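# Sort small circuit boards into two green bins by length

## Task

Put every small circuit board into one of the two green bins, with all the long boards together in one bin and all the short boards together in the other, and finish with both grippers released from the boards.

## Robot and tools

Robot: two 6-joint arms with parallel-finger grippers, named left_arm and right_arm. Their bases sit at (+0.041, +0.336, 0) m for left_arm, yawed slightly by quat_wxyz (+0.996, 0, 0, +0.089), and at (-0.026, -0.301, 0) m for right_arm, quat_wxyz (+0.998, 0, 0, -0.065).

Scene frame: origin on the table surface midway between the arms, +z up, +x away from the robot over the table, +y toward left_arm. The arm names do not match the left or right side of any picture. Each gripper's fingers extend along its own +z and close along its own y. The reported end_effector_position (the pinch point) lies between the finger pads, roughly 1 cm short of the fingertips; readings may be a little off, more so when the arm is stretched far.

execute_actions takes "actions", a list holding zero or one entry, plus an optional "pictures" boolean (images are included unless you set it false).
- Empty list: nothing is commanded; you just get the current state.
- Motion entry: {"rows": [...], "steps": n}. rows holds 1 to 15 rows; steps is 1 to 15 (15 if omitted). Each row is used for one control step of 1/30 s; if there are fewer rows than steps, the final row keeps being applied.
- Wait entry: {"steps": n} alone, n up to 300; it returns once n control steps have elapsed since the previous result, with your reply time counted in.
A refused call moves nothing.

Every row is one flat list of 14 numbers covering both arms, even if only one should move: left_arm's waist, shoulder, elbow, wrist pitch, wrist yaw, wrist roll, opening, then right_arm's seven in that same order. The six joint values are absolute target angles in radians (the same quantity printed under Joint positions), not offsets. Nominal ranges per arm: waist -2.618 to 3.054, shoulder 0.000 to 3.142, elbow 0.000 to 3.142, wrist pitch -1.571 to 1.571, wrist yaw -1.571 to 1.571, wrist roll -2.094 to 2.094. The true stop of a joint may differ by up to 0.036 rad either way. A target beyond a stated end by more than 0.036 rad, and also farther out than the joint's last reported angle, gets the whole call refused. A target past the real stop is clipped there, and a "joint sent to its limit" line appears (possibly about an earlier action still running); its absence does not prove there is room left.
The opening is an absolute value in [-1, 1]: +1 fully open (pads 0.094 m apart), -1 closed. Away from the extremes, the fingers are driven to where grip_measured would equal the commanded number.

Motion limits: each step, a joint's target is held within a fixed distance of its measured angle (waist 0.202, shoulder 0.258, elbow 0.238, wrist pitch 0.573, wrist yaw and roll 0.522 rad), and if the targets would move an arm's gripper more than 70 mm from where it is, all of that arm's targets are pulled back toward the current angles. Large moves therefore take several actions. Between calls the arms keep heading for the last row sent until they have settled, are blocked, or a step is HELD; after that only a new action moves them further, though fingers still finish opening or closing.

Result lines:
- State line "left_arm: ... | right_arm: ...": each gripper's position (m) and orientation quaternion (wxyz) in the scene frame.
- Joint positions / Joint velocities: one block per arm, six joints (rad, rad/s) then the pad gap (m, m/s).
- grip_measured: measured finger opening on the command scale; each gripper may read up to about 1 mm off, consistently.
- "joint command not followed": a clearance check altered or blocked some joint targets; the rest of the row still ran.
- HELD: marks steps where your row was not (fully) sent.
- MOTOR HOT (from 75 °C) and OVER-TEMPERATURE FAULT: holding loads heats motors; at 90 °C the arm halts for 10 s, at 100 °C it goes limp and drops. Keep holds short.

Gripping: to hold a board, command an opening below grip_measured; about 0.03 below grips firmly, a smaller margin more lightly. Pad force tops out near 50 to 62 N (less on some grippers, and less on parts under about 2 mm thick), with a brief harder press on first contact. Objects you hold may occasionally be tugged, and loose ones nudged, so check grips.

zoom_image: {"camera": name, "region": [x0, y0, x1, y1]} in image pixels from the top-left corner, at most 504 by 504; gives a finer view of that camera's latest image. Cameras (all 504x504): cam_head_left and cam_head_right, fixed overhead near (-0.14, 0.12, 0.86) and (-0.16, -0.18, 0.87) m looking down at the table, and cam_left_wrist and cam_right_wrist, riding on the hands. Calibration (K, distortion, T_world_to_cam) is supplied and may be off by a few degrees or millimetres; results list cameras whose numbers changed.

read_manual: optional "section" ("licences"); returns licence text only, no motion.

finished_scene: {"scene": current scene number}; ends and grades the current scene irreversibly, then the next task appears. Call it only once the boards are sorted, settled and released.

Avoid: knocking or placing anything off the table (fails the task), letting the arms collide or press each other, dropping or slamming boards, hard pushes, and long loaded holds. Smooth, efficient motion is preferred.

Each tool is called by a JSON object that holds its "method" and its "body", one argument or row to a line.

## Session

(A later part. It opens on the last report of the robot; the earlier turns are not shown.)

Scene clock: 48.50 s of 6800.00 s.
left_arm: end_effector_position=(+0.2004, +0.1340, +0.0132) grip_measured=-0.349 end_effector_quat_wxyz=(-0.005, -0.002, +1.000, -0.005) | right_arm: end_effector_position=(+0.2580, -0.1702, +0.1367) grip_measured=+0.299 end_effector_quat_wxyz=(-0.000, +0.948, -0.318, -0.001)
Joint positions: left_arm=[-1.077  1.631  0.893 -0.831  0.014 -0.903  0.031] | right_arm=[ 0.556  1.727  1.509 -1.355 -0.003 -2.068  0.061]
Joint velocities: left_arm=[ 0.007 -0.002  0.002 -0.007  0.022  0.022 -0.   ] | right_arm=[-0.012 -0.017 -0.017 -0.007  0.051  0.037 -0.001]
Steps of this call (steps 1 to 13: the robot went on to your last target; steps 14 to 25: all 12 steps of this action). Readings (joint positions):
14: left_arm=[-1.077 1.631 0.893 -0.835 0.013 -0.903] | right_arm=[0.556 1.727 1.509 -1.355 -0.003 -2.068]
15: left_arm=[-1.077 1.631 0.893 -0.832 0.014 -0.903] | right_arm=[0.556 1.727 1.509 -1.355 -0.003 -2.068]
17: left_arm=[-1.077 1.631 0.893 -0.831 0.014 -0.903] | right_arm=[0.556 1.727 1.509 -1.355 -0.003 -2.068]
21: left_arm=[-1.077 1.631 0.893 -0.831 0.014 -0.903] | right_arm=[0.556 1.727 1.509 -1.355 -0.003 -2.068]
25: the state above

{"method": "execute_actions", "body": {
  "actions": [
    {"rows":[[-1.074,1.625,0.91,-0.87,0,-0.896,-0.39,0.55,1.70,1.5,-1.37,0,-2.06,0.3],[-1.074,1.615,0.94,-0.91,0,-0.896,-0.39,0.55,1.70,1.5,-1.37,0,-2.06,0.3],[-1.074,1.605,0.97,-0.95,0,-0.896,-0.39,0.55,1.70,1.5,-1.37,0,-2.06,0.3],[-1.074,1.595,1.0,-0.99,0,-0.896,-0.39,0.55,1.70,1.5,-1.37,0,-2.06,0.3],[-1.074,1.585,1.03,-1.03,0,-0.896,-0.39,0.55,1.70,1.5,-1.37,0,-2.06,0.3],[-1.074,1.575,1.06,-1.07,0,-0.896,-0.39,0.55,1.70,1.5,-1.37,0,-2.06,0.3],[-1.074,1.565,1.09,-1.11,0,-0.896,-0.39,0.55,1.70,1.5,-1.37,0,-2.06,0.3],[-1.074,1.555,1.12,-1.15,0,-0.896,-0.39,0.55,1.70,1.5,-1.37,0,-2.06,0.3],[-1.074,1.545,1.15,-1.19,0,-0.896,-0.39,0.55,1.70,1.5,-1.37,0,-2.06,0.3],[-1.074,1.535,1.18,-1.23,0,-0.896,-0.39,0.55,1.70,1.5,-1.37,0,-2.06,0.3],[-1.074,1.525,1.21,-1.27,0,-0.896,-0.39,0.55,1.70,1.5,-1.37,0,-2.06,0.3],[-1.074,1.515,1.24,-1.31,0,-0.896,-0.39,0.55,1.70,1.5,-1.37,0,-2.06,0.3],[-1.074,1.505,1.27,-1.35,0,-0.896,-0.39,0.55,1.70,1.5,-1.37,0,-2.06,0.3],[-1.05,1.50,1.30,-1.38,0,-0.88,-0.39,0.55,1.70,1.5,-1.37,0,-2.06,0.3],[-1.02,1.50,1.31,-1.38,0,-0.86,-0.39,0.55,1.70,1.5,-1.37,0,-2.06,0.3]]}
  ],
  "pictures": false
}}

{"method": "execute_actions", "body": {
  "actions": [
    {"rows":[[0.27,1.52,1.33,-1.37,0,0.07,-0.39,0.55,1.70,1.5,-1.37,0,-2.06,0.3]]}
  ],
  "pictures": false
}}

{"method": "execute_actions", "body": {
  "actions": [
    {"rows":[[0.27,1.67,1.42,-1.31,0,0.07,-0.39,1.079,1.9,1.72,-1.37,0,-2.06,0.3]]}
  ],
  "pictures": false
}}

{"method": "execute_actions", "body": {
  "actions": [
    {"rows":[[0.27,1.67,1.42,-1.31,0,0.07,-0.39,1.079,2.18,1.99,-1.352,0,-2.06,0.3]]}
  ]
}}

Scene clock: 52.30 s of 6800.00 s.
left_arm: end_effector_position=(+0.2142, +0.1208, +0.1268) grip_measured=-0.349 end_effector_quat_wxyz=(+0.015, -0.003, +0.999, -0.031) | right_arm: end_effector_position=(+0.2580, -0.1702, +0.1367) grip_measured=+0.299 end_effector_quat_wxyz=(-0.000, +0.948, -0.318, -0.001)
Joint positions: left_arm=[-1.067  1.524  1.254 -1.233  0.016 -0.894  0.031] | right_arm=[ 0.556  1.727  1.509 -1.355 -0.003 -2.068  0.061]
Joint velocities: left_arm=[ 0.315 -0.252  0.735 -0.799  0.095  0.242  0.   ] | right_arm=[ 0.007  0.007 -0.002 -0.007 -0.066 -0.007  0.   ]
Steps of this call (steps 1 to 15: the robot went on to your last target; steps 16 to 90: nothing new was sent; then 0.30 s passed at rest; steps 91 to 105: all 15 steps of this action). Readings (joint positions):
91: left_arm=[-1.077 1.631 0.893 -0.833 0.014 -0.903] | right_arm=[0.556 1.727 1.509 -1.355 -0.003 -2.068]
92: left_arm=[-1.077 1.631 0.896 -0.841 0.014 -0.903] | right_arm=[0.556 1.727 1.509 -1.355 -0.003 -2.068]
94: left_arm=[-1.077 1.631 0.920 -0.886 0.014 -0.903] | right_arm=[0.556 1.727 1.509 -1.355 -0.003 -2.068]
98: left_arm=[-1.077 1.606 1.032 -1.002 0.014 -0.903] | right_arm=[0.556 1.727 1.509 -1.355 -0.003 -2.068]
105: the state above

Scene clock: 52.80 s of 6800.00 s.
left_arm: end_effector_position=(+0.3051, +0.3781, +0.1429) grip_measured=-0.349 end_effector_quat_wxyz=(+0.019, -0.073, +0.997, -0.002) | right_arm: end_effector_position=(+0.2580, -0.1702, +0.1367) grip_measured=+0.299 end_effector_quat_wxyz=(-0.000, +0.948, -0.318, -0.001)
Joint positions: left_arm=[-0.021  1.517  1.312 -1.328  0.007  0.011  0.031] | right_arm=[ 0.556  1.727  1.509 -1.355 -0.003 -2.068  0.061]
Joint velocities: left_arm=[ 2.063 -0.012  0.007 -0.095 -0.007  0.344 -0.   ] | right_arm=[-0.012  0.007  0.002  0.037 -0.022 -0.081  0.001]
Steps of this call (steps 1 to 15: all 15 steps of this action). Readings (joint positions):
1: left_arm=[-1.035 1.518 1.277 -1.259 0.025 -0.818] | right_arm=[0.556 1.727 1.509 -1.355 -0.003 -2.068]
2: left_arm=[-0.979 1.517 1.296 -1.276 0.030 -0.717] | right_arm=[0.556 1.727 1.509 -1.355 -0.003 -2.068]
4: left_arm=[-0.835 1.517 1.312 -1.288 0.025 -0.521] | right_arm=[0.556 1.727 1.509 -1.355 -0.003 -2.068]
8: left_arm=[-0.539 1.517 1.312 -1.312 0.015 -0.186] | right_arm=[0.556 1.727 1.509 -1.355 -0.003 -2.068]
15: the state above

Scene clock: 53.30 s of 6800.00 s.
left_arm: end_effector_position=(+0.3069, +0.4681, +0.1209) grip_measured=-0.349 end_effector_quat_wxyz=(-0.010, -0.196, +0.981, -0.001) | right_arm: end_effector_position=(+0.1759, +0.0007, +0.1212) grip_measured=+0.299 end_effector_quat_wxyz=(-0.003, +0.999, -0.050, -0.004)
Joint positions: left_arm=[ 0.275  1.684  1.398 -1.305 -0.004  0.06   0.031] | right_arm=[ 1.103  1.922  1.694 -1.343 -0.01  -2.068  0.061]
Joint velocities: left_arm=[ 0.022 -0.002  0.012 -0.022  0.081 -0.037  0.001] | right_arm=[-0.261  0.007  0.012 -0.037  0.095  0.022  0.   ]
Steps of this call (steps 1 to 15: all 15 steps of this action). Readings (joint positions):
1: left_arm=[0.052 1.535 1.327 -1.339 0.006 0.021] | right_arm=[0.573 1.747 1.536 -1.377 0.007 -2.068]
2: left_arm=[0.124 1.569 1.359 -1.346 0.006 0.029] | right_arm=[0.609 1.785 1.592 -1.395 0.016 -2.068]
4: left_arm=[0.238 1.637 1.396 -1.317 -0.001 0.040] | right_arm=[0.716 1.856 1.669 -1.367 0.019 -2.068]
8: left_arm=[0.287 1.684 1.398 -1.305 -0.010 0.051] | right_arm=[0.970 1.918 1.693 -1.339 0.015 -2.068]
15: the state above

Scene clock: 53.80 s of 6800.00 s.
left_arm: end_effector_position=(+0.3069, +0.4681, +0.1209) grip_measured=-0.349 end_effector_quat_wxyz=(-0.010, -0.194, +0.981, -0.001) | right_arm: end_effector_position=(+0.2212, +0.0486, +0.0816) grip_measured=+0.299 end_effector_quat_wxyz=(+0.001, +0.998, -0.061, -0.002)
Joint positions: left_arm=[ 0.275  1.684  1.398 -1.305 -0.004  0.063  0.031] | right_arm=[ 1.082  2.207  1.962 -1.33  -0.002 -2.068  0.061]
Joint velocities: left_arm=[-0.007 -0.017 -0.002  0.037  0.066  0.022  0.   ] | right_arm=[ 0.007 -0.012  0.002  0.007  0.037 -0.022 -0.   ]
Steps of this call (steps 1 to 15: all 15 steps of this action). Readings (joint positions):
1: left_arm=[0.275 1.684 1.398 -1.305 -0.004 0.061] | right_arm=[1.095 1.956 1.737 -1.377 -0.008 -2.068]
2: left_arm=[0.275 1.684 1.398 -1.305 -0.004 0.061] | right_arm=[1.089 2.017 1.827 -1.404 -0.006 -2.068]
4: left_arm=[0.275 1.684 1.398 -1.305 -0.004 0.062] | right_arm=[1.083 2.128 1.943 -1.356 -0.004 -2.068]
8: left_arm=[0.275 1.684 1.398 -1.305 -0.004 0.062] | right_arm=[1.082 2.210 1.962 -1.329 -0.002 -2.068]
15: the state above
camera_calibration (this result's frames):
cam_left_wrist: T_world_to_cam=[[0.600081, -0.796636, -0.0726197, 0.205586], [-0.630651, -0.526983, 0.569709, 0.397457], [-0.49212, -0.296074, -0.818632, 0.516708], [0, 0, 0, 1]] pos_world=[0.381571, 0.526214, 0.211489]
cam_right_wrist: T_world_to_cam=[[-0.0551239, 0.998371, 0.0146938, -0.0388065], [0.663181, 0.0256076, 0.748021, -0.200444], [0.746426, 0.0509785, -0.663513, -0.0112074], [0, 0, 0, 1]] pos_world=[0.139157, 0.0444475, 0.14307]

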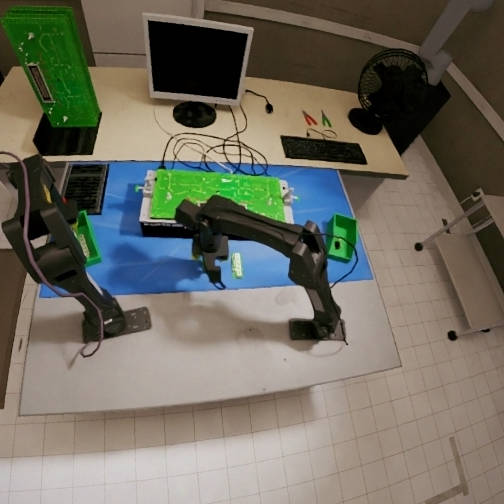

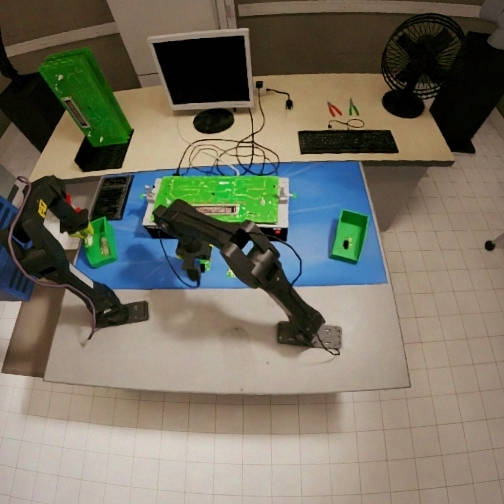

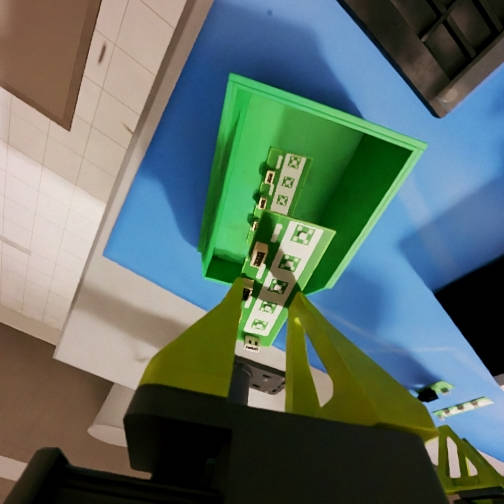

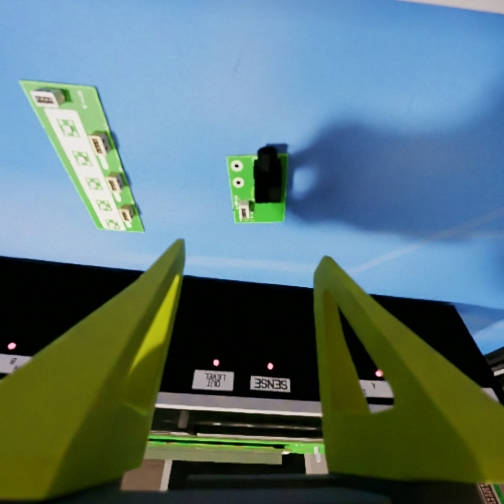

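{"method": "execute_actions", "body": {
  "actions": [
    {"rows":[[0.27,1.685,1.38,-1.27,0,0.07,-0.39,1.08,2.20,1.96,-1.31,0,-2.06,0.3],[0.27,1.69,1.35,-1.23,0,0.07,-0.39,1.08,2.205,1.95,-1.29,0,-2.06,0.3],[0.27,1.695,1.32,-1.19,0,0.07,-0.39,1.08,2.21,1.94,-1.27,0,-2.06,0.3],[0.27,1.70,1.29,-1.15,0,0.07,-0.39,1.08,2.215,1.93,-1.25,0,-2.06,0.3],[0.27,1.705,1.26,-1.11,0,0.07,-0.39,1.08,2.22,1.92,-1.23,0,-2.06,0.3],[0.27,1.71,1.23,-1.07,0,0.07,-0.39,1.08,2.23,1.91,-1.21,0,-2.06,0.3],[0.27,1.715,1.20,-1.03,0,0.07,-0.39,1.08,2.235,1.90,-1.19,0,-2.06,0.3],[0.27,1.72,1.18,-0.99,0,0.07,-0.39,1.08,2.24,1.89,-1.18,0,-2.06,0.3],[0.27,1.725,1.16,-0.96,0,0.07,-0.39,1.08,2.245,1.885,-1.17,0,-2.06,0.3],[0.27,1.73,1.14,-0.93,0,0.07,-0.39,1.08,2.25,1.88,-1.16,0,-2.06,0.3],[0.27,1.735,1.12,-0.91,0,0.07,-0.39,1.08,2.255,1.875,-1.16,0,-2.06,0.3],[0.27,1.74,1.105,-0.90,0,0.07,-0.39,1.08,2.255,1.875,-1.16,0,-2.06,0.3]]}
  ],
  "pictures": false
}}

{"method": "execute_actions", "body": {
  "actions": [
    {"steps":12}
  ]
}}

Scene clock: 56.87 s of 6800.00 s.
left_arm: end_effector_position=(+0.2998, +0.4644, +0.0354) grip_measured=-0.349 end_effector_quat_wxyz=(-0.019, -0.194, +0.981, -0.003) | right_arm: end_effector_position=(+0.2257, +0.0548, +0.0339) grip_measured=+0.299 end_effector_quat_wxyz=(+0.005, +0.998, -0.061, -0.004)
Joint positions: left_arm=[ 0.275  1.741  1.114 -0.983 -0.003  0.063  0.031] | right_arm=[ 1.082  2.269  1.875 -1.19  -0.002 -2.068  0.061]
Joint velocities: left_arm=[ 0.002  0.056 -0.115  0.271  0.037  0.022 -0.   ] | right_arm=[ 0.002  0.066 -0.066  0.125  0.037 -0.022  0.001]
Steps of this call (steps 1 to 15: the robot went on to your last target; steps 16 to 77: nothing new was sent; steps 78 to 92: all 15 steps of this action). Readings (joint positions):
78: left_arm=[0.275 1.684 1.398 -1.304 -0.004 0.063] | right_arm=[1.082 2.207 1.962 -1.329 -0.002 -2.068]
79: left_arm=[0.275 1.684 1.393 -1.296 -0.004 0.063] | right_arm=[1.082 2.207 1.962 -1.326 -0.002 -2.068]
81: left_arm=[0.275 1.684 1.363 -1.256 -0.004 0.063] | right_arm=[1.082 2.207 1.954 -1.308 -0.002 -2.068]
85: left_arm=[0.275 1.694 1.244 -1.144 -0.004 0.063] | right_arm=[1.082 2.220 1.919 -1.252 -0.002 -2.068]
92: the state above

Scene clock: 57.27 s of 6800.00 s.
left_arm: end_effector_position=(+0.3119, +0.4704, +0.0345) grip_measured=-0.349 end_effector_quat_wxyz=(+0.007, -0.194, +0.981, +0.004) | right_arm: end_effector_position=(+0.2279, +0.0579, +0.0332) grip_measured=+0.299 end_effector_quat_wxyz=(-0.001, +0.998, -0.061, -0.000)
Joint positions: left_arm=[ 0.275  1.742  1.112 -0.925 -0.003  0.063  0.031] | right_arm=[ 1.082  2.27   1.874 -1.173 -0.002 -2.068  0.061]
Joint velocities: left_arm=[-0.017 -0.007  0.002  0.007 -0.037  0.007  0.001] | right_arm=[-0.007  0.012  0.007  0.051 -0.007  0.051  0.001]
Steps of this call (steps 1 to 12: the robot went on to your last target). Readings (joint positions):
1: left_arm=[0.275 1.742 1.112 -0.974 -0.003 0.063] | right_arm=[1.082 2.270 1.874 -1.187 -0.002 -2.068]
2: left_arm=[0.275 1.742 1.112 -0.965 -0.003 0.063] | right_arm=[1.082 2.270 1.874 -1.185 -0.002 -2.068]
4: left_arm=[0.275 1.742 1.112 -0.947 -0.003 0.063] | right_arm=[1.082 2.270 1.874 -1.179 -0.002 -2.068]
8: left_arm=[0.275 1.742 1.112 -0.931 -0.003 0.063] | right_arm=[1.082 2.270 1.874 -1.174 -0.002 -2.068]
12: the state above
camera_calibration (this result's frames):
cam_left_wrist: T_world_to_cam=[[0.602346, -0.795589, -0.0649437, 0.196667], [-0.648918, -0.535428, 0.540576, 0.461739], [-0.464849, -0.28347, -0.838785, 0.435356], [0, 0, 0, 1]] pos_world=[0.383544, 0.527105, 0.128338]
cam_right_wrist: T_world_to_cam=[[-0.0551801, 0.998293, 0.0191634, -0.047218], [0.660694, 0.0221161, 0.75033, -0.168223], [0.748625, 0.0540644, -0.660786, -0.0495492], [0, 0, 0, 1]] pos_world=[0.145632, 0.0535366, 0.094386]

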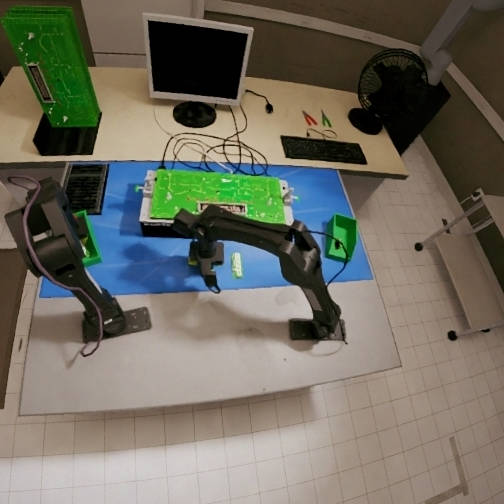

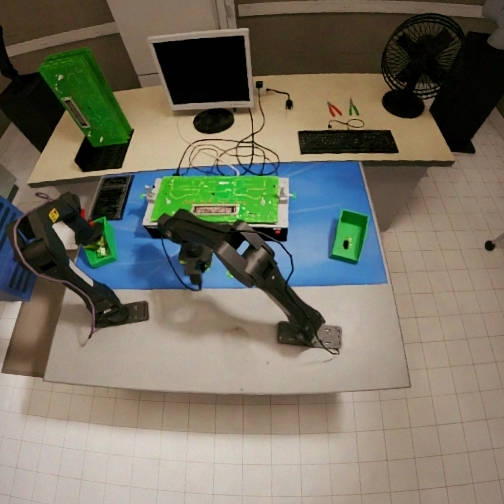

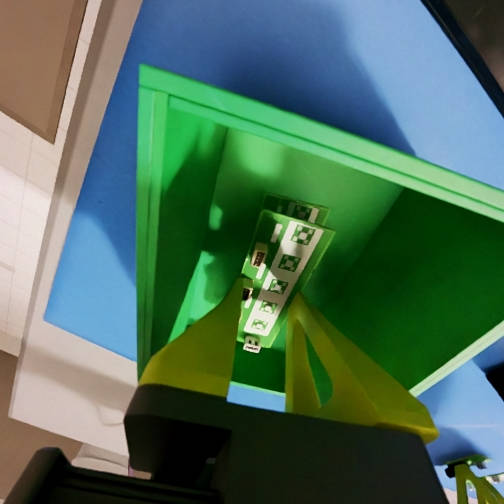

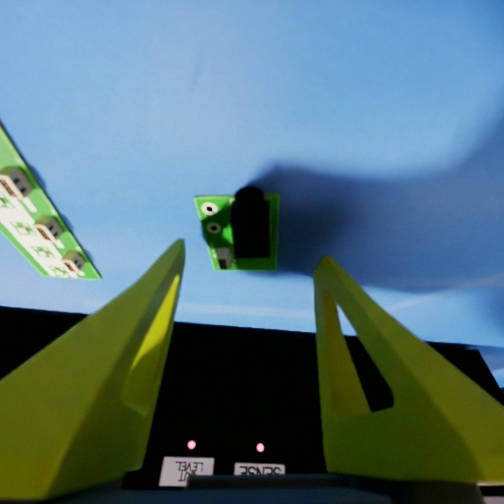

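{"method": "execute_actions", "body": {
  "actions": [
    {"rows":[[0.27,1.74,1.105,-0.90,0,0.07,-0.1,1.065,2.255,1.865,-1.16,0,-2.06,0.45],[0.27,1.74,1.105,-0.90,0,0.07,-0.1,1.065,2.255,1.855,-1.15,0,-2.06,0.45],[0.27,1.74,1.105,-0.90,0,0.07,-0.1,1.065,2.255,1.845,-1.14,0,-2.06,0.45],[0.27,1.74,1.105,-0.90,0,0.07,-0.1,1.065,2.255,1.835,-1.13,0,-2.06,0.45],[0.27,1.74,1.105,-0.92,0,0.07,-0.1,1.065,2.255,1.825,-1.12,0,-2.06,0.45],[0.27,1.73,1.14,-0.97,0,0.07,-0.1,1.065,2.255,1.815,-1.11,0,-2.06,0.45],[0.27,1.72,1.17,-1.02,0,0.07,-0.1,1.065,2.255,1.805,-1.10,0,-2.06,0.45],[0.27,1.71,1.20,-1.07,0,0.07,-0.1,1.065,2.255,1.795,-1.09,0,-2.06,0.45],[0.27,1.70,1.23,-1.12,0,0.07,-0.1,1.065,2.255,1.795,-1.085,0,-2.06,0.45],[0.27,1.69,1.26,-1.16,0,0.07,-0.1,1.065,2.255,1.795,-1.085,0,-2.06,0.45],[0.27,1.68,1.29,-1.20,0,0.07,-0.1,1.065,2.255,1.795,-1.085,0,-2.06,0.45],[0.27,1.67,1.32,-1.24,0,0.07,-0.1,1.065,2.255,1.795,-1.085,0,-2.06,0.45],[0.27,1.66,1.35,-1.28,0,0.07,-0.1,1.065,2.255,1.795,-1.085,0,-2.06,0.45],[0.27,1.65,1.38,-1.31,0,0.07,-0.1,1.065,2.255,1.795,-1.085,0,-2.06,0.45],[0.27,1.64,1.41,-1.34,0,0.07,-0.1,1.065,2.255,1.795,-1.085,0,-2.06,0.45]]}
  ],
  "pictures": false
}}

{"method": "execute_actions", "body": {
  "actions": [
    {"steps":8}
  ]
}}

Scene clock: 60.33 s of 6800.00 s.
left_arm: end_effector_position=(+0.3161, +0.4724, +0.1024) grip_measured=-0.103 end_effector_quat_wxyz=(+0.011, -0.194, +0.981, +0.005) | right_arm: end_effector_position=(+0.2298, +0.0528, +0.0211) grip_measured=+0.448 end_effector_quat_wxyz=(-0.003, +0.998, -0.066, +0.001)
Joint positions: left_arm=[ 0.275  1.687  1.328 -1.188 -0.003  0.063  0.042] | right_arm=[ 1.072  2.263  1.813 -1.116 -0.002 -2.067  0.068]
Joint velocities: left_arm=[ 0.007 -0.383  0.955 -0.93   0.022  0.095  0.001] | right_arm=[ 0.002 -0.002 -0.002  0.007 -0.007 -0.051  0.   ]
Steps of this call (steps 1 to 30: the robot went on to your last target; steps 31 to 77: nothing new was sent; steps 78 to 92: all 15 steps of this action). Readings (joint positions):
78: left_arm=[0.275 1.742 1.112 -0.922 -0.003 0.063] | right_arm=[1.081 2.270 1.874 -1.172 -0.002 -2.068]
79: left_arm=[0.275 1.742 1.112 -0.922 -0.003 0.063] | right_arm=[1.081 2.270 1.872 -1.170 -0.002 -2.068]
81: left_arm=[0.275 1.742 1.112 -0.922 -0.003 0.063] | right_arm=[1.077 2.270 1.861 -1.160 -0.002 -2.068]
85: left_arm=[0.275 1.742 1.127 -0.962 -0.003 0.063] | right_arm=[1.072 2.267 1.824 -1.134 -0.003 -2.067]
92: the state above

Scene clock: 60.60 s of 6800.00 s.
left_arm: end_effector_position=(+0.3076, +0.4682, +0.1337) grip_measured=-0.103 end_effector_quat_wxyz=(+0.014, -0.194, +0.981, +0.005) | right_arm: end_effector_position=(+0.2298, +0.0528, +0.0211) grip_measured=+0.448 end_effector_quat_wxyz=(-0.003, +0.998, -0.066, +0.001)
Joint positions: left_arm=[ 0.275  1.638  1.398 -1.301 -0.003  0.063  0.042] | right_arm=[ 1.072  2.263  1.813 -1.116 -0.002 -2.067  0.068]
Joint velocities: left_arm=[ 0.027 -0.017 -0.012 -0.242  0.022  0.022 -0.   ] | right_arm=[ 0.007  0.002  0.002 -0.081  0.007 -0.081 -0.001]
Steps of this call (steps 1 to 8: the robot went on to your last target). Readings (joint positions):
1: left_arm=[0.275 1.674 1.357 -1.213 -0.003 0.063] | right_arm=[1.072 2.263 1.813 -1.116 -0.002 -2.067]
2: left_arm=[0.275 1.660 1.377 -1.231 -0.003 0.063] | right_arm=[1.072 2.263 1.813 -1.116 -0.002 -2.067]
4: left_arm=[0.275 1.641 1.397 -1.259 -0.003 0.063] | right_arm=[1.072 2.263 1.813 -1.116 -0.002 -2.067]
8: the state above
camera_calibration (this result's frames):
cam_left_wrist: T_world_to_cam=[[0.603131, -0.795206, -0.0622951, 0.203268], [-0.655521, -0.53865, 0.529291, 0.409191], [-0.454451, -0.278396, -0.84615, 0.511351], [0, 0, 0, 1]] pos_world=[0.37802, 0.524409, 0.228761]
cam_right_wrist: T_world_to_cam=[[-0.04456, 0.998773, 0.0216076, -0.0442457], [0.659144, 0.0131408, 0.751902, -0.159496], [0.750696, 0.0477473, -0.658921, -0.0588973], [0, 0, 0, 1]] pos_world=[0.147373, 0.0490995, 0.0820728]

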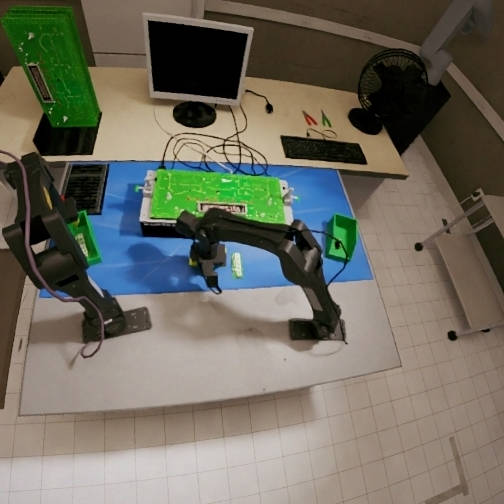

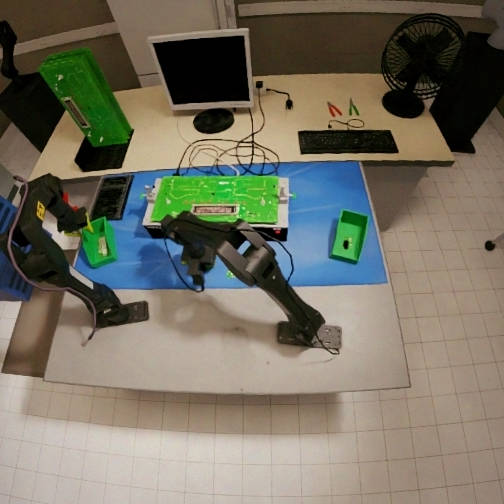

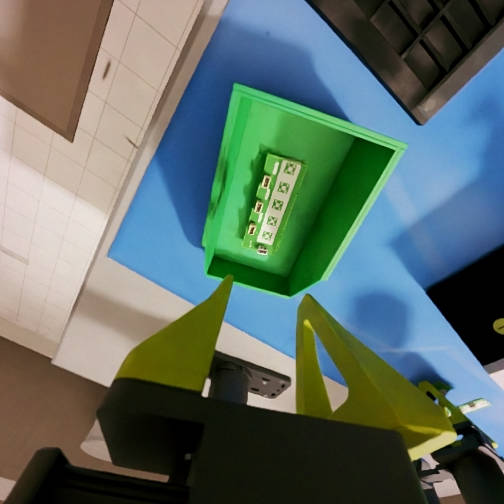

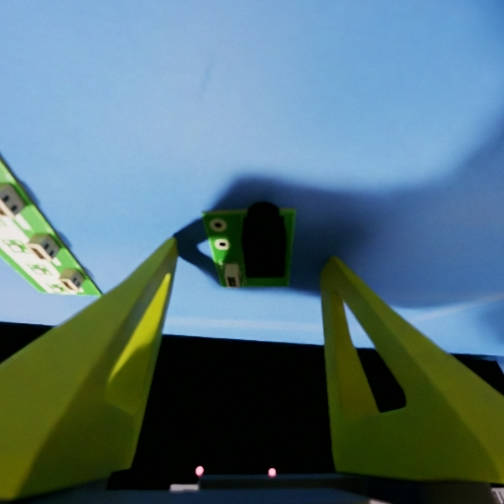

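On the table; close.

{"method": "execute_actions", "body": {
  "actions": [
    {"rows":[[0.0,1.55,1.35,-1.37,0,-0.3,0.3,1.065,2.255,1.80,-1.105,0,-2.06,-0.41]]}
  ]
}}

Scene clock: 61.70 s of 6800.00 s.
left_arm: end_effector_position=(+0.3118, +0.3830, +0.1449) grip_measured=+0.297 end_effector_quat_wxyz=(+0.008, -0.224, +0.975, -0.005) | right_arm: end_effector_position=(+0.2326, +0.0570, +0.0227) grip_measured=-0.403 end_effector_quat_wxyz=(-0.014, +0.998, -0.066, +0.007)
Joint positions: left_arm=[-0.005  1.566  1.368 -1.356  0.01  -0.279  0.061] | right_arm=[ 1.071  2.256  1.809 -1.092 -0.003 -2.067  0.028]
Joint velocities: left_arm=[-0.017 -0.017  0.007 -0.007  0.007 -0.051  0.001] | right_arm=[ 0.002  0.022 -0.017 -0.007 -0.007 -0.037 -0.001]
Steps of this call (steps 1 to 18: the robot went on to your last target; steps 19 to 33: all 15 steps of this action). Readings (joint positions):
19: left_arm=[0.254 1.631 1.392 -1.326 -0.013 0.010] | right_arm=[1.072 2.263 1.813 -1.113 -0.002 -2.067]
20: left_arm=[0.208 1.618 1.380 -1.328 -0.021 -0.054] | right_arm=[1.072 2.263 1.813 -1.106 -0.004 -2.067]
22: left_arm=[0.074 1.591 1.368 -1.338 -0.013 -0.140] | right_arm=[1.072 2.263 1.813 -1.100 -0.005 -2.067]
26: left_arm=[-0.021 1.566 1.368 -1.349 0.013 -0.227] | right_arm=[1.071 2.255 1.811 -1.092 -0.004 -2.067]
33: the state above
camera_calibration (this result's frames):
cam_left_wrist: T_world_to_cam=[[0.649628, -0.758765, -0.0475297, 0.103049], [-0.618817, -0.564057, 0.546722, 0.355901], [-0.441643, -0.325754, -0.835964, 0.511718], [0, 0, 0, 1]] pos_world=[0.379291, 0.445633, 0.238097]
cam_right_wrist: T_world_to_cam=[[-0.0446394, 0.998101, 0.0424573, -0.048741], [0.649101, -0.00332795, 0.760695, -0.159593], [0.759392, 0.061516, -0.647719, -0.0631804], [0, 0, 0, 1]] pos_world=[0.149395, 0.0520039, 0.0825483]

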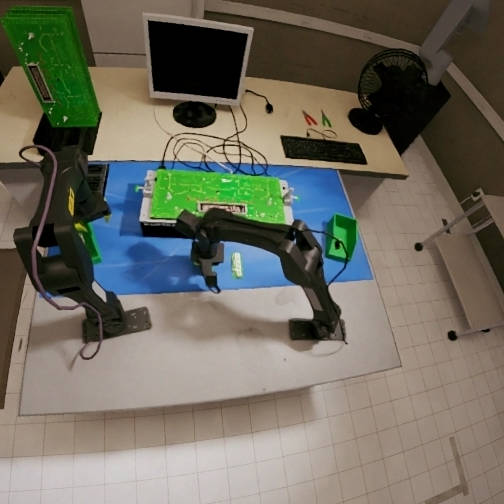

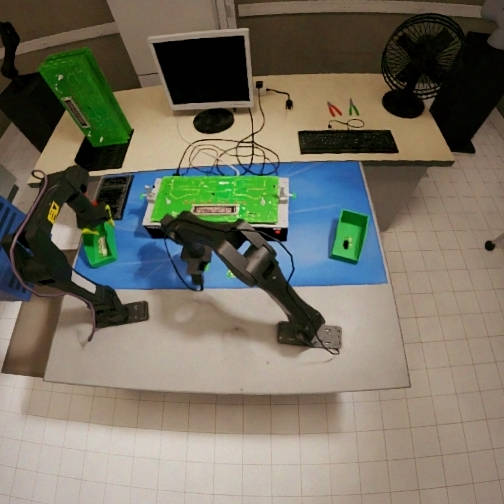

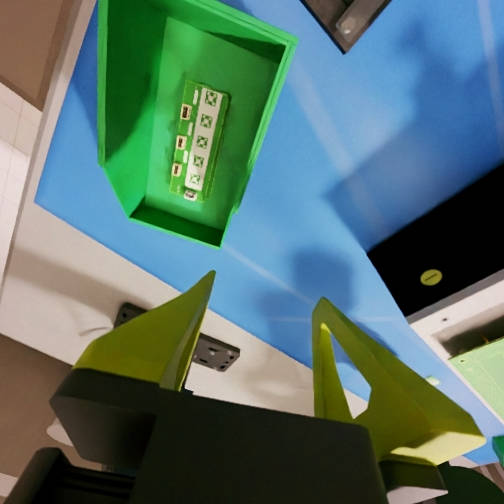

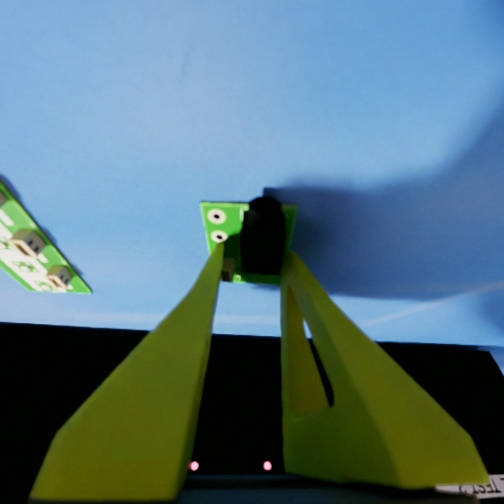

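{"method": "execute_actions", "body": {
  "actions": [
    {"rows":[[0.0,1.55,1.35,-1.37,0,-0.3,0.3,1.065,2.25,1.86,-1.15,0,-2.06,-0.15],[0.0,1.55,1.35,-1.37,0,-0.3,0.3,1.065,2.25,1.86,-1.15,0,-2.06,-0.15],[0.0,1.55,1.35,-1.37,0,-0.3,0.3,1.065,2.25,1.86,-1.15,0,-2.06,-0.15],[0.0,1.55,1.35,-1.37,0,-0.3,0.3,1.065,2.25,1.86,-1.15,0,-2.06,-0.15],[0.0,1.55,1.35,-1.37,0,-0.3,0.3,1.065,2.25,1.86,-1.15,0,-2.06,-0.15],[0.0,1.55,1.35,-1.37,0,-0.3,0.3,1.11,2.25,1.86,-1.15,0,-2.06,-0.15]]}
  ]
}}

Scene clock: 63.93 s of 6800.00 s.
left_arm: end_effector_position=(+0.3116, +0.3830, +0.1449) grip_measured=+0.297 end_effector_quat_wxyz=(+0.008, -0.231, +0.973, -0.006) | right_arm: end_effector_position=(+0.2198, +0.0658, +0.0286) grip_measured=-0.152 end_effector_quat_wxyz=(-0.010, +0.999, -0.048, +0.006)
Joint positions: left_arm=[-0.005  1.566  1.368 -1.357  0.01  -0.292  0.061] | right_arm=[ 1.108  2.258  1.836 -1.124  0.    -2.067  0.04 ]
Joint velocities: left_arm=[ 0.007 -0.002 -0.007  0.007 -0.007 -0.022 -0.001] | right_arm=[-0.022 -0.007  0.002 -0.007  0.022  0.066  0.001]
Steps of this call (steps 1 to 30: the robot went on to your last target; steps 31 to 52: nothing new was sent; steps 53 to 67: all 15 steps of this action). Readings (joint positions):
53: left_arm=[-0.005 1.566 1.368 -1.357 0.010 -0.292] | right_arm=[1.071 2.257 1.814 -1.098 -0.003 -2.067]
54: left_arm=[-0.005 1.566 1.368 -1.357 0.010 -0.292] | right_arm=[1.071 2.258 1.820 -1.105 -0.003 -2.067]
56: left_arm=[-0.005 1.566 1.368 -1.357 0.010 -0.292] | right_arm=[1.071 2.258 1.830 -1.112 -0.003 -2.067]
60: left_arm=[-0.005 1.566 1.368 -1.357 0.010 -0.292] | right_arm=[1.084 2.258 1.836 -1.118 0.000 -2.067]
67: the state above
camera_calibration (this result's frames):
cam_left_wrist: T_world_to_cam=[[0.659658, -0.750044, -0.0478038, 0.0967191], [-0.610771, -0.572061, 0.547454, 0.356221], [-0.437961, -0.331935, -0.835469, 0.512771], [0, 0, 0, 1]] pos_world=[0.378341, 0.44653, 0.238014]
cam_right_wrist: T_world_to_cam=[[-0.0814032, 0.996076, 0.0347184, -0.0499857], [0.649293, 0.0265702, 0.760074, -0.157648], [0.756169, 0.0844149, -0.648908, -0.0508998], [0, 0, 0, 1]] pos_world=[0.136779, 0.058275, 0.08853]

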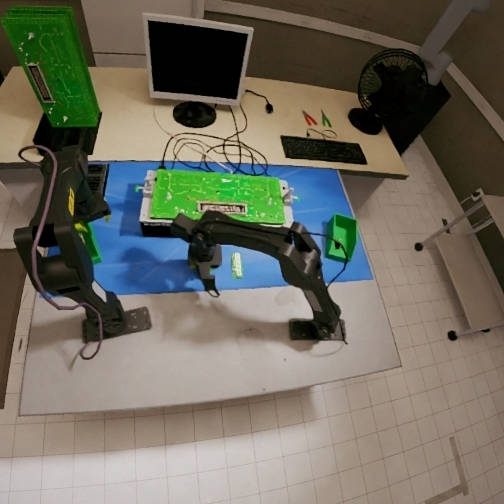

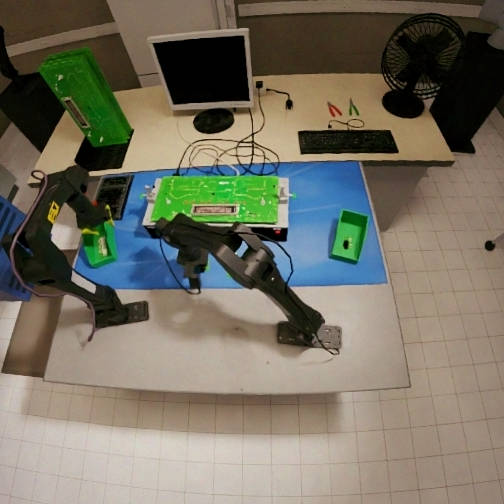

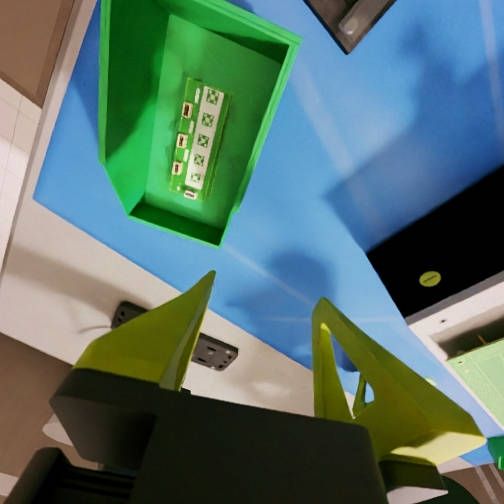

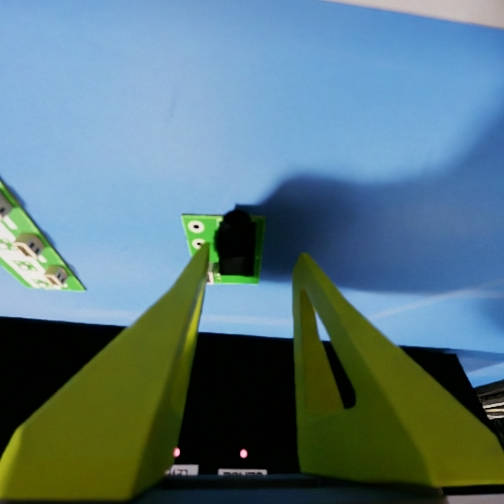

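Pull in via wrist, then close.

{"method": "execute_actions", "body": {
  "actions": [
    {"rows":[[0.0,1.55,1.35,-1.37,0,-0.3,0.3,1.11,2.25,1.85,-1.18,0,-2.06,-0.15],[0.0,1.55,1.35,-1.37,0,-0.3,0.3,1.11,2.25,1.85,-1.18,0,-2.06,-0.15],[0.0,1.55,1.35,-1.37,0,-0.3,0.3,1.11,2.25,1.85,-1.18,0,-2.06,-0.15],[0.0,1.55,1.35,-1.37,0,-0.3,0.3,1.11,2.25,1.85,-1.18,0,-2.06,-0.15],[0.0,1.55,1.35,-1.37,0,-0.3,0.3,1.11,2.25,1.85,-1.18,0,-2.06,-0.15],[0.0,1.55,1.35,-1.37,0,-0.3,0.3,1.11,2.25,1.85,-1.18,0,-2.06,-0.15],[0.0,1.55,1.35,-1.37,0,-0.3,0.3,1.11,2.25,1.85,-1.18,0,-2.06,-0.15],[0.0,1.55,1.35,-1.37,0,-0.3,0.3,1.11,2.25,1.85,-1.18,0,-2.06,-0.8]]}
  ]
}}

Scene clock: 65.73 s of 6800.00 s.
left_arm: end_effector_position=(+0.3116, +0.3830, +0.1449) grip_measured=+0.297 end_effector_quat_wxyz=(+0.008, -0.231, +0.973, -0.006) | right_arm: end_effector_position=(+0.2157, +0.0598, +0.0285) grip_measured=-0.726 end_effector_quat_wxyz=(+0.002, +0.999, -0.048, -0.001)
Joint positions: left_arm=[-0.005  1.566  1.368 -1.357  0.01  -0.293  0.061] | right_arm=[ 1.108  2.258  1.836 -1.154  0.    -2.067  0.013]
Joint velocities: left_arm=[ 0.002  0.002  0.002 -0.022 -0.037 -0.007 -0.   ] | right_arm=[ 0.007  0.007 -0.007 -0.095  0.022 -0.022 -0.001]
Steps of this call (steps 1 to 15: the robot went on to your last target; steps 16 to 39: nothing new was sent; steps 40 to 54: all 15 steps of this action). Readings (joint positions):
40: left_arm=[-0.005 1.566 1.368 -1.357 0.010 -0.292] | right_arm=[1.108 2.258 1.836 -1.128 0.000 -2.067]
41: left_arm=[-0.005 1.566 1.368 -1.357 0.010 -0.293] | right_arm=[1.108 2.258 1.836 -1.133 0.000 -2.067]
43: left_arm=[-0.005 1.566 1.368 -1.357 0.010 -0.293] | right_arm=[1.108 2.258 1.836 -1.142 0.000 -2.067]
47: left_arm=[-0.005 1.566 1.368 -1.357 0.010 -0.293] | right_arm=[1.108 2.258 1.836 -1.150 0.000 -2.067]
54: the state above
camera_calibration (this result's frames):
cam_left_wrist: T_world_to_cam=[[0.659944, -0.749792, -0.0478006, 0.0965332], [-0.610551, -0.57229, 0.547459, 0.356239], [-0.437837, -0.332108, -0.835466, 0.512798], [0, 0, 0, 1]] pos_world=[0.378317, 0.446556, 0.238013]
cam_right_wrist: T_world_to_cam=[[-0.0810217, 0.996643, 0.011774, -0.0437435], [0.66167, 0.0449483, 0.748447, -0.158227], [0.745405, 0.068431, -0.66309, -0.0436625], [0, 0, 0, 1]] pos_world=[0.133696, 0.0536965, 0.0899875]

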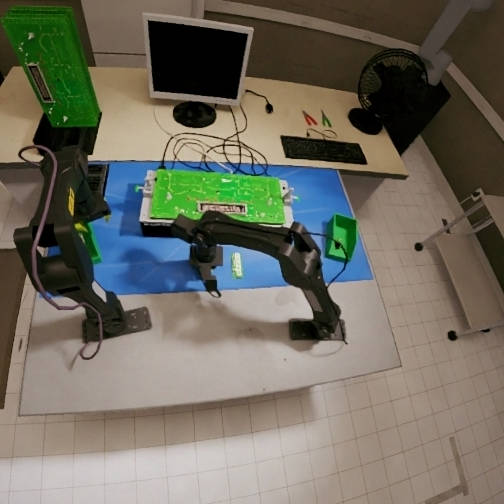

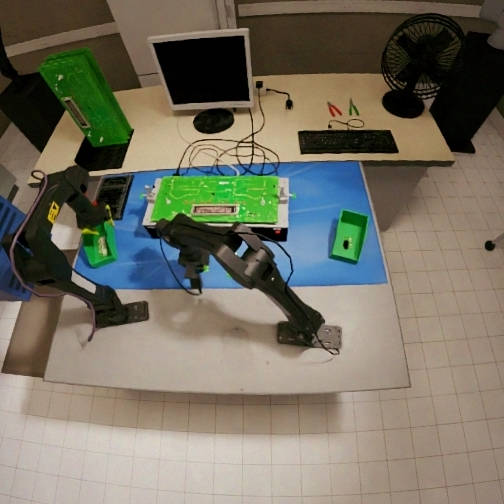

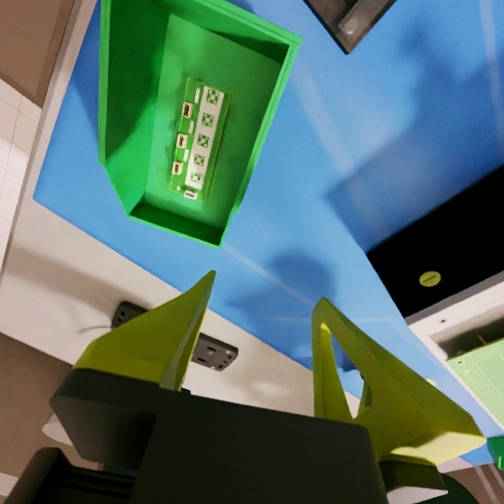

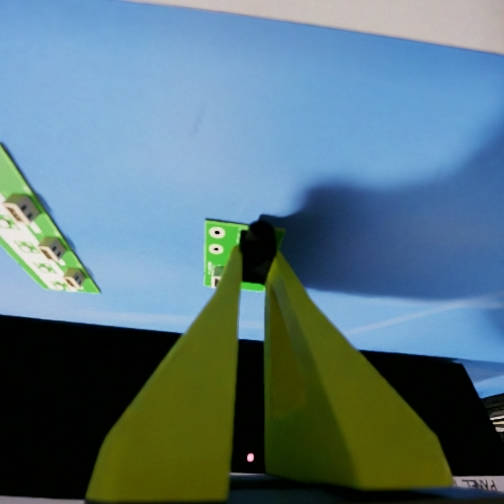

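{"method": "execute_actions", "body": {
  "actions": [
    {"rows":[[0.0,1.55,1.35,-1.37,0,-0.3,0.3,1.11,2.22,1.85,-1.20,0,-2.06,-0.77],[0.0,1.55,1.35,-1.37,0,-0.3,0.3,1.11,2.19,1.84,-1.22,0,-2.06,-0.77],[0.0,1.55,1.35,-1.37,0,-0.3,0.3,1.11,2.15,1.82,-1.24,0,-2.06,-0.77],[0.0,1.55,1.35,-1.37,0,-0.3,0.3,1.11,2.11,1.80,-1.26,0,-2.06,-0.77],[0.0,1.55,1.35,-1.37,0,-0.3,0.3,1.11,2.07,1.78,-1.28,0,-2.06,-0.77],[0.0,1.55,1.35,-1.37,0,-0.3,0.3,1.11,2.03,1.76,-1.30,0,-2.06,-0.77],[0.0,1.55,1.35,-1.37,0,-0.3,0.3,1.11,1.99,1.74,-1.32,0,-2.0,-0.77],[0.0,1.55,1.35,-1.37,0,-0.3,0.3,1.11,1.95,1.72,-1.34,0,-1.93,-0.77],[0.0,1.55,1.35,-1.37,0,-0.3,0.3,1.11,1.91,1.70,-1.36,0,-1.86,-0.77],[0.0,1.55,1.35,-1.37,0,-0.3,0.3,1.09,1.87,1.67,-1.37,0,-1.79,-0.77],[0.0,1.55,1.35,-1.37,0,-0.3,0.3,1.06,1.83,1.64,-1.38,0,-1.72,-0.77],[0.0,1.55,1.35,-1.37,0,-0.3,0.3,1.02,1.79,1.61,-1.39,0,-1.65,-0.77],[0.0,1.55,1.35,-1.37,0,-0.3,0.3,0.98,1.76,1.59,-1.40,0,-1.58,-0.77],[0.0,1.55,1.35,-1.37,0,-0.3,0.3,0.93,1.74,1.57,-1.40,0,-1.51,-0.77],[0.0,1.55,1.35,-1.37,0,-0.3,0.3,0.88,1.73,1.56,-1.40,0,-1.44,-0.77]]}
  ],
  "pictures": false
}}

{"method": "execute_actions", "body": {
  "actions": [
    {"rows":[[-0.8,1.55,1.35,-1.37,0,-0.9,0.3,-0.365,1.73,1.56,-1.40,0,-0.19,-0.77]]}
  ],
  "pictures": false
}}

{"method": "execute_actions", "body": {
  "actions": [
    {"rows":[[-1.305,1.85,1.65,-1.37,0,-1.13,0.3,-0.365,1.73,1.56,-1.40,0,-0.19,-0.77]]}
  ],
  "pictures": false
}}

{"method": "execute_actions", "body": {
  "actions": [
    {"rows":[[-1.305,2.17,1.96,-1.35,0,-1.13,0.3,-0.365,1.73,1.56,-1.40,0,-0.19,-0.77]]}
  ]
}}

Scene clock: 71.17 s of 6800.00 s.
left_arm: end_effector_position=(+0.3116, +0.3830, +0.1449) grip_measured=+0.297 end_effector_quat_wxyz=(+0.008, -0.231, +0.973, -0.006) | right_arm: end_effector_position=(+0.1939, -0.0404, +0.1522) grip_measured=-0.726 end_effector_quat_wxyz=(-0.038, +0.958, -0.282, +0.012)
Joint positions: left_arm=[-0.005  1.566  1.368 -1.357  0.01  -0.293  0.061] | right_arm=[ 0.992  1.761  1.608 -1.338 -0.009 -1.706  0.013]
Joint velocities: left_arm=[ 0.012  0.002 -0.017 -0.007  0.007  0.022  0.001] | right_arm=[-1.385 -0.735 -0.496 -0.418  0.037  1.736 -0.002]
Steps of this call (steps 1 to 15: the robot went on to your last target; steps 16 to 90: nothing new was sent; then 1.93 s passed at rest; steps 91 to 105: all 15 steps of this action). Readings (joint positions):
91: left_arm=[-0.005 1.566 1.368 -1.357 0.010 -0.293] | right_arm=[1.108 2.258 1.836 -1.157 0.000 -2.067]
92: left_arm=[-0.005 1.566 1.368 -1.357 0.010 -0.293] | right_arm=[1.108 2.254 1.836 -1.161 0.000 -2.067]
94: left_arm=[-0.005 1.566 1.368 -1.357 0.010 -0.293] | right_arm=[1.108 2.225 1.819 -1.172 0.000 -2.067]
98: left_arm=[-0.005 1.566 1.368 -1.357 0.010 -0.293] | right_arm=[1.108 2.070 1.748 -1.232 0.000 -2.039]
105: the state above

Scene clock: 71.67 s of 6800.00 s.
left_arm: end_effector_position=(+0.2594, +0.1700, +0.1449) grip_measured=+0.297 end_effector_quat_wxyz=(-0.002, -0.113, +0.994, -0.014) | right_arm: end_effector_position=(+0.2915, -0.3673, +0.1466) grip_measured=-0.725 end_effector_quat_wxyz=(+0.015, -0.085, +0.996, -0.005)
Joint positions: left_arm=[-0.819  1.566  1.368 -1.357  0.023 -0.866  0.061] | right_arm=[-0.079  1.742  1.566 -1.363  0.001 -0.38   0.013]
Joint velocities: left_arm=[ 0.11   0.002 -0.002  0.007 -0.066 -0.242 -0.   ] | right_arm=[-2.039  0.002  0.007  0.007  0.037  1.238  0.001]
Steps of this call (steps 1 to 15: all 15 steps of this action). Readings (joint positions):
1: left_arm=[-0.028 1.566 1.368 -1.357 -0.001 -0.368] | right_arm=[0.935 1.742 1.595 -1.351 -0.011 -1.618]
2: left_arm=[-0.078 1.566 1.368 -1.357 -0.010 -0.470] | right_arm=[0.869 1.734 1.587 -1.360 -0.011 -1.520]
4: left_arm=[-0.218 1.566 1.368 -1.357 -0.008 -0.623] | right_arm=[0.726 1.735 1.577 -1.363 -0.008 -1.325]
8: left_arm=[-0.514 1.566 1.368 -1.357 0.000 -0.782] | right_arm=[0.434 1.742 1.566 -1.363 -0.003 -0.934]
15: the state above

Scene clock: 72.17 s of 6800.00 s.
left_arm: end_effector_position=(+0.1800, +0.0218, +0.1209) grip_measured=+0.297 end_effector_quat_wxyz=(-0.015, +0.018, +1.000, +0.005) | right_arm: end_effector_position=(+0.2544, -0.4550, +0.1465) grip_measured=-0.725 end_effector_quat_wxyz=(+0.005, +0.147, +0.989, -0.007)
Joint positions: left_arm=[-1.325  1.868  1.621 -1.345  0.024 -1.109  0.061] | right_arm=[-0.371  1.742  1.566 -1.381  0.009 -0.206  0.013]
Joint velocities: left_arm=[ 0.291  0.002  0.002 -0.022 -0.125 -0.125  0.   ] | right_arm=[-0.002  0.002 -0.002  0.037  0.007  0.095 -0.   ]
Steps of this call (steps 1 to 15: all 15 steps of this action). Readings (joint positions):
1: left_arm=[-0.834 1.591 1.397 -1.382 0.013 -0.900] | right_arm=[-0.152 1.742 1.566 -1.363 0.001 -0.344]
2: left_arm=[-0.870 1.643 1.460 -1.408 0.004 -0.938] | right_arm=[-0.226 1.742 1.566 -1.363 0.001 -0.315]
4: left_arm=[-0.972 1.752 1.567 -1.386 -0.000 -0.994] | right_arm=[-0.346 1.742 1.566 -1.364 0.011 -0.272]
8: left_arm=[-1.225 1.865 1.621 -1.338 0.001 -1.067] | right_arm=[-0.389 1.742 1.566 -1.373 0.020 -0.228]
15: the state above

Scene clock: 72.67 s of 6800.00 s.
left_arm: end_effector_position=(+0.2201, -0.0436, +0.0809) grip_measured=+0.297 end_effector_quat_wxyz=(-0.011, +0.003, +1.000, +0.005) | right_arm: end_effector_position=(+0.2541, -0.4547, +0.1465) grip_measured=-0.725 end_effector_quat_wxyz=(+0.005, +0.150, +0.989, -0.006)
Joint positions: left_arm=[-1.305  2.187  1.929 -1.33   0.015 -1.121  0.061] | right_arm=[-0.371  1.742  1.566 -1.382  0.008 -0.2    0.013]
Joint velocities: left_arm=[ 0.012 -0.002  0.007 -0.007  0.007 -0.037 -0.001] | right_arm=[-0.002 -0.012 -0.012 -0.081 -0.007 -0.037  0.   ]
Steps of this call (steps 1 to 15: all 15 steps of this action). Readings (joint positions):
1: left_arm=[-1.316 1.900 1.660 -1.378 0.022 -1.113] | right_arm=[-0.371 1.742 1.566 -1.381 0.008 -0.205]
2: left_arm=[-1.310 1.962 1.745 -1.406 0.020 -1.118] | right_arm=[-0.371 1.742 1.566 -1.382 0.008 -0.204]
4: left_arm=[-1.305 2.089 1.889 -1.371 0.015 -1.119] | right_arm=[-0.371 1.742 1.566 -1.382 0.008 -0.202]
8: left_arm=[-1.305 2.188 1.929 -1.329 0.015 -1.120] | right_arm=[-0.371 1.742 1.566 -1.382 0.008 -0.201]
15: the state above
camera_calibration (this result's frames):
cam_left_wrist: T_world_to_cam=[[0.245693, -0.966062, -0.0797406, -0.0816652], [-0.784875, -0.246538, 0.568498, 0.142107], [-0.568864, -0.0770896, -0.818811, 0.316213], [0, 0, 0, 1]] pos_world=[0.311483, -0.0194821, 0.171619]
cam_right_wrist: T_world_to_cam=[[-0.123809, -0.991902, 0.0282979, -0.425008], [-0.659589, 0.103569, 0.744457, 0.114128], [-0.741359, 0.0735059, -0.667071, 0.421818], [0, 0, 0, 1]] pos_world=[0.335377, -0.464392, 0.208446]

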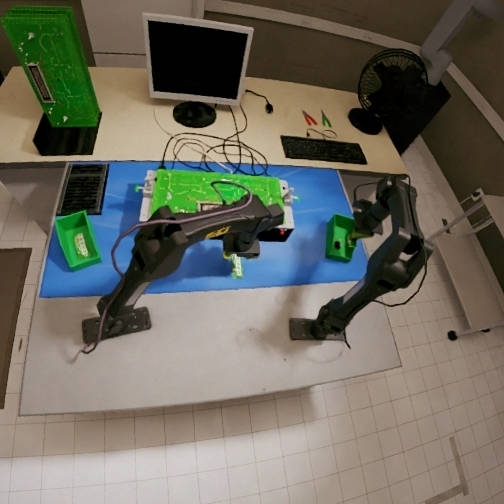

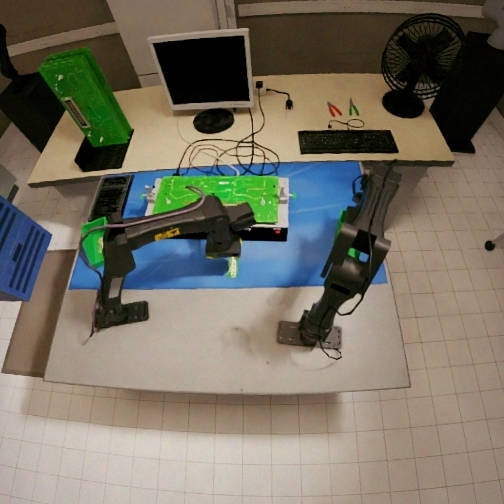

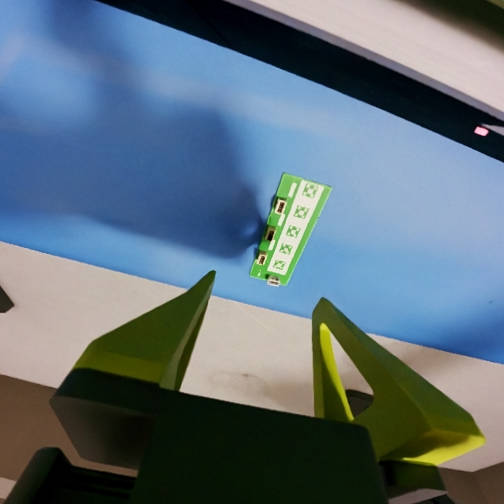

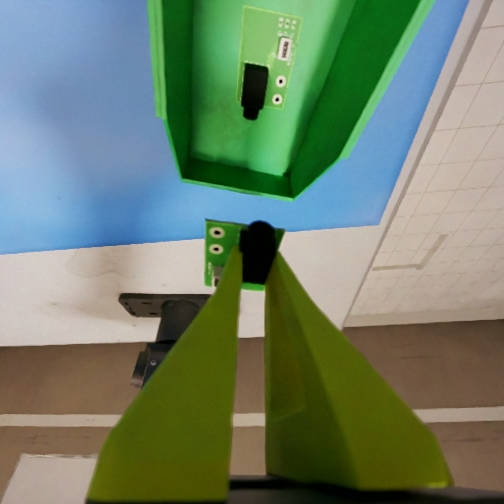

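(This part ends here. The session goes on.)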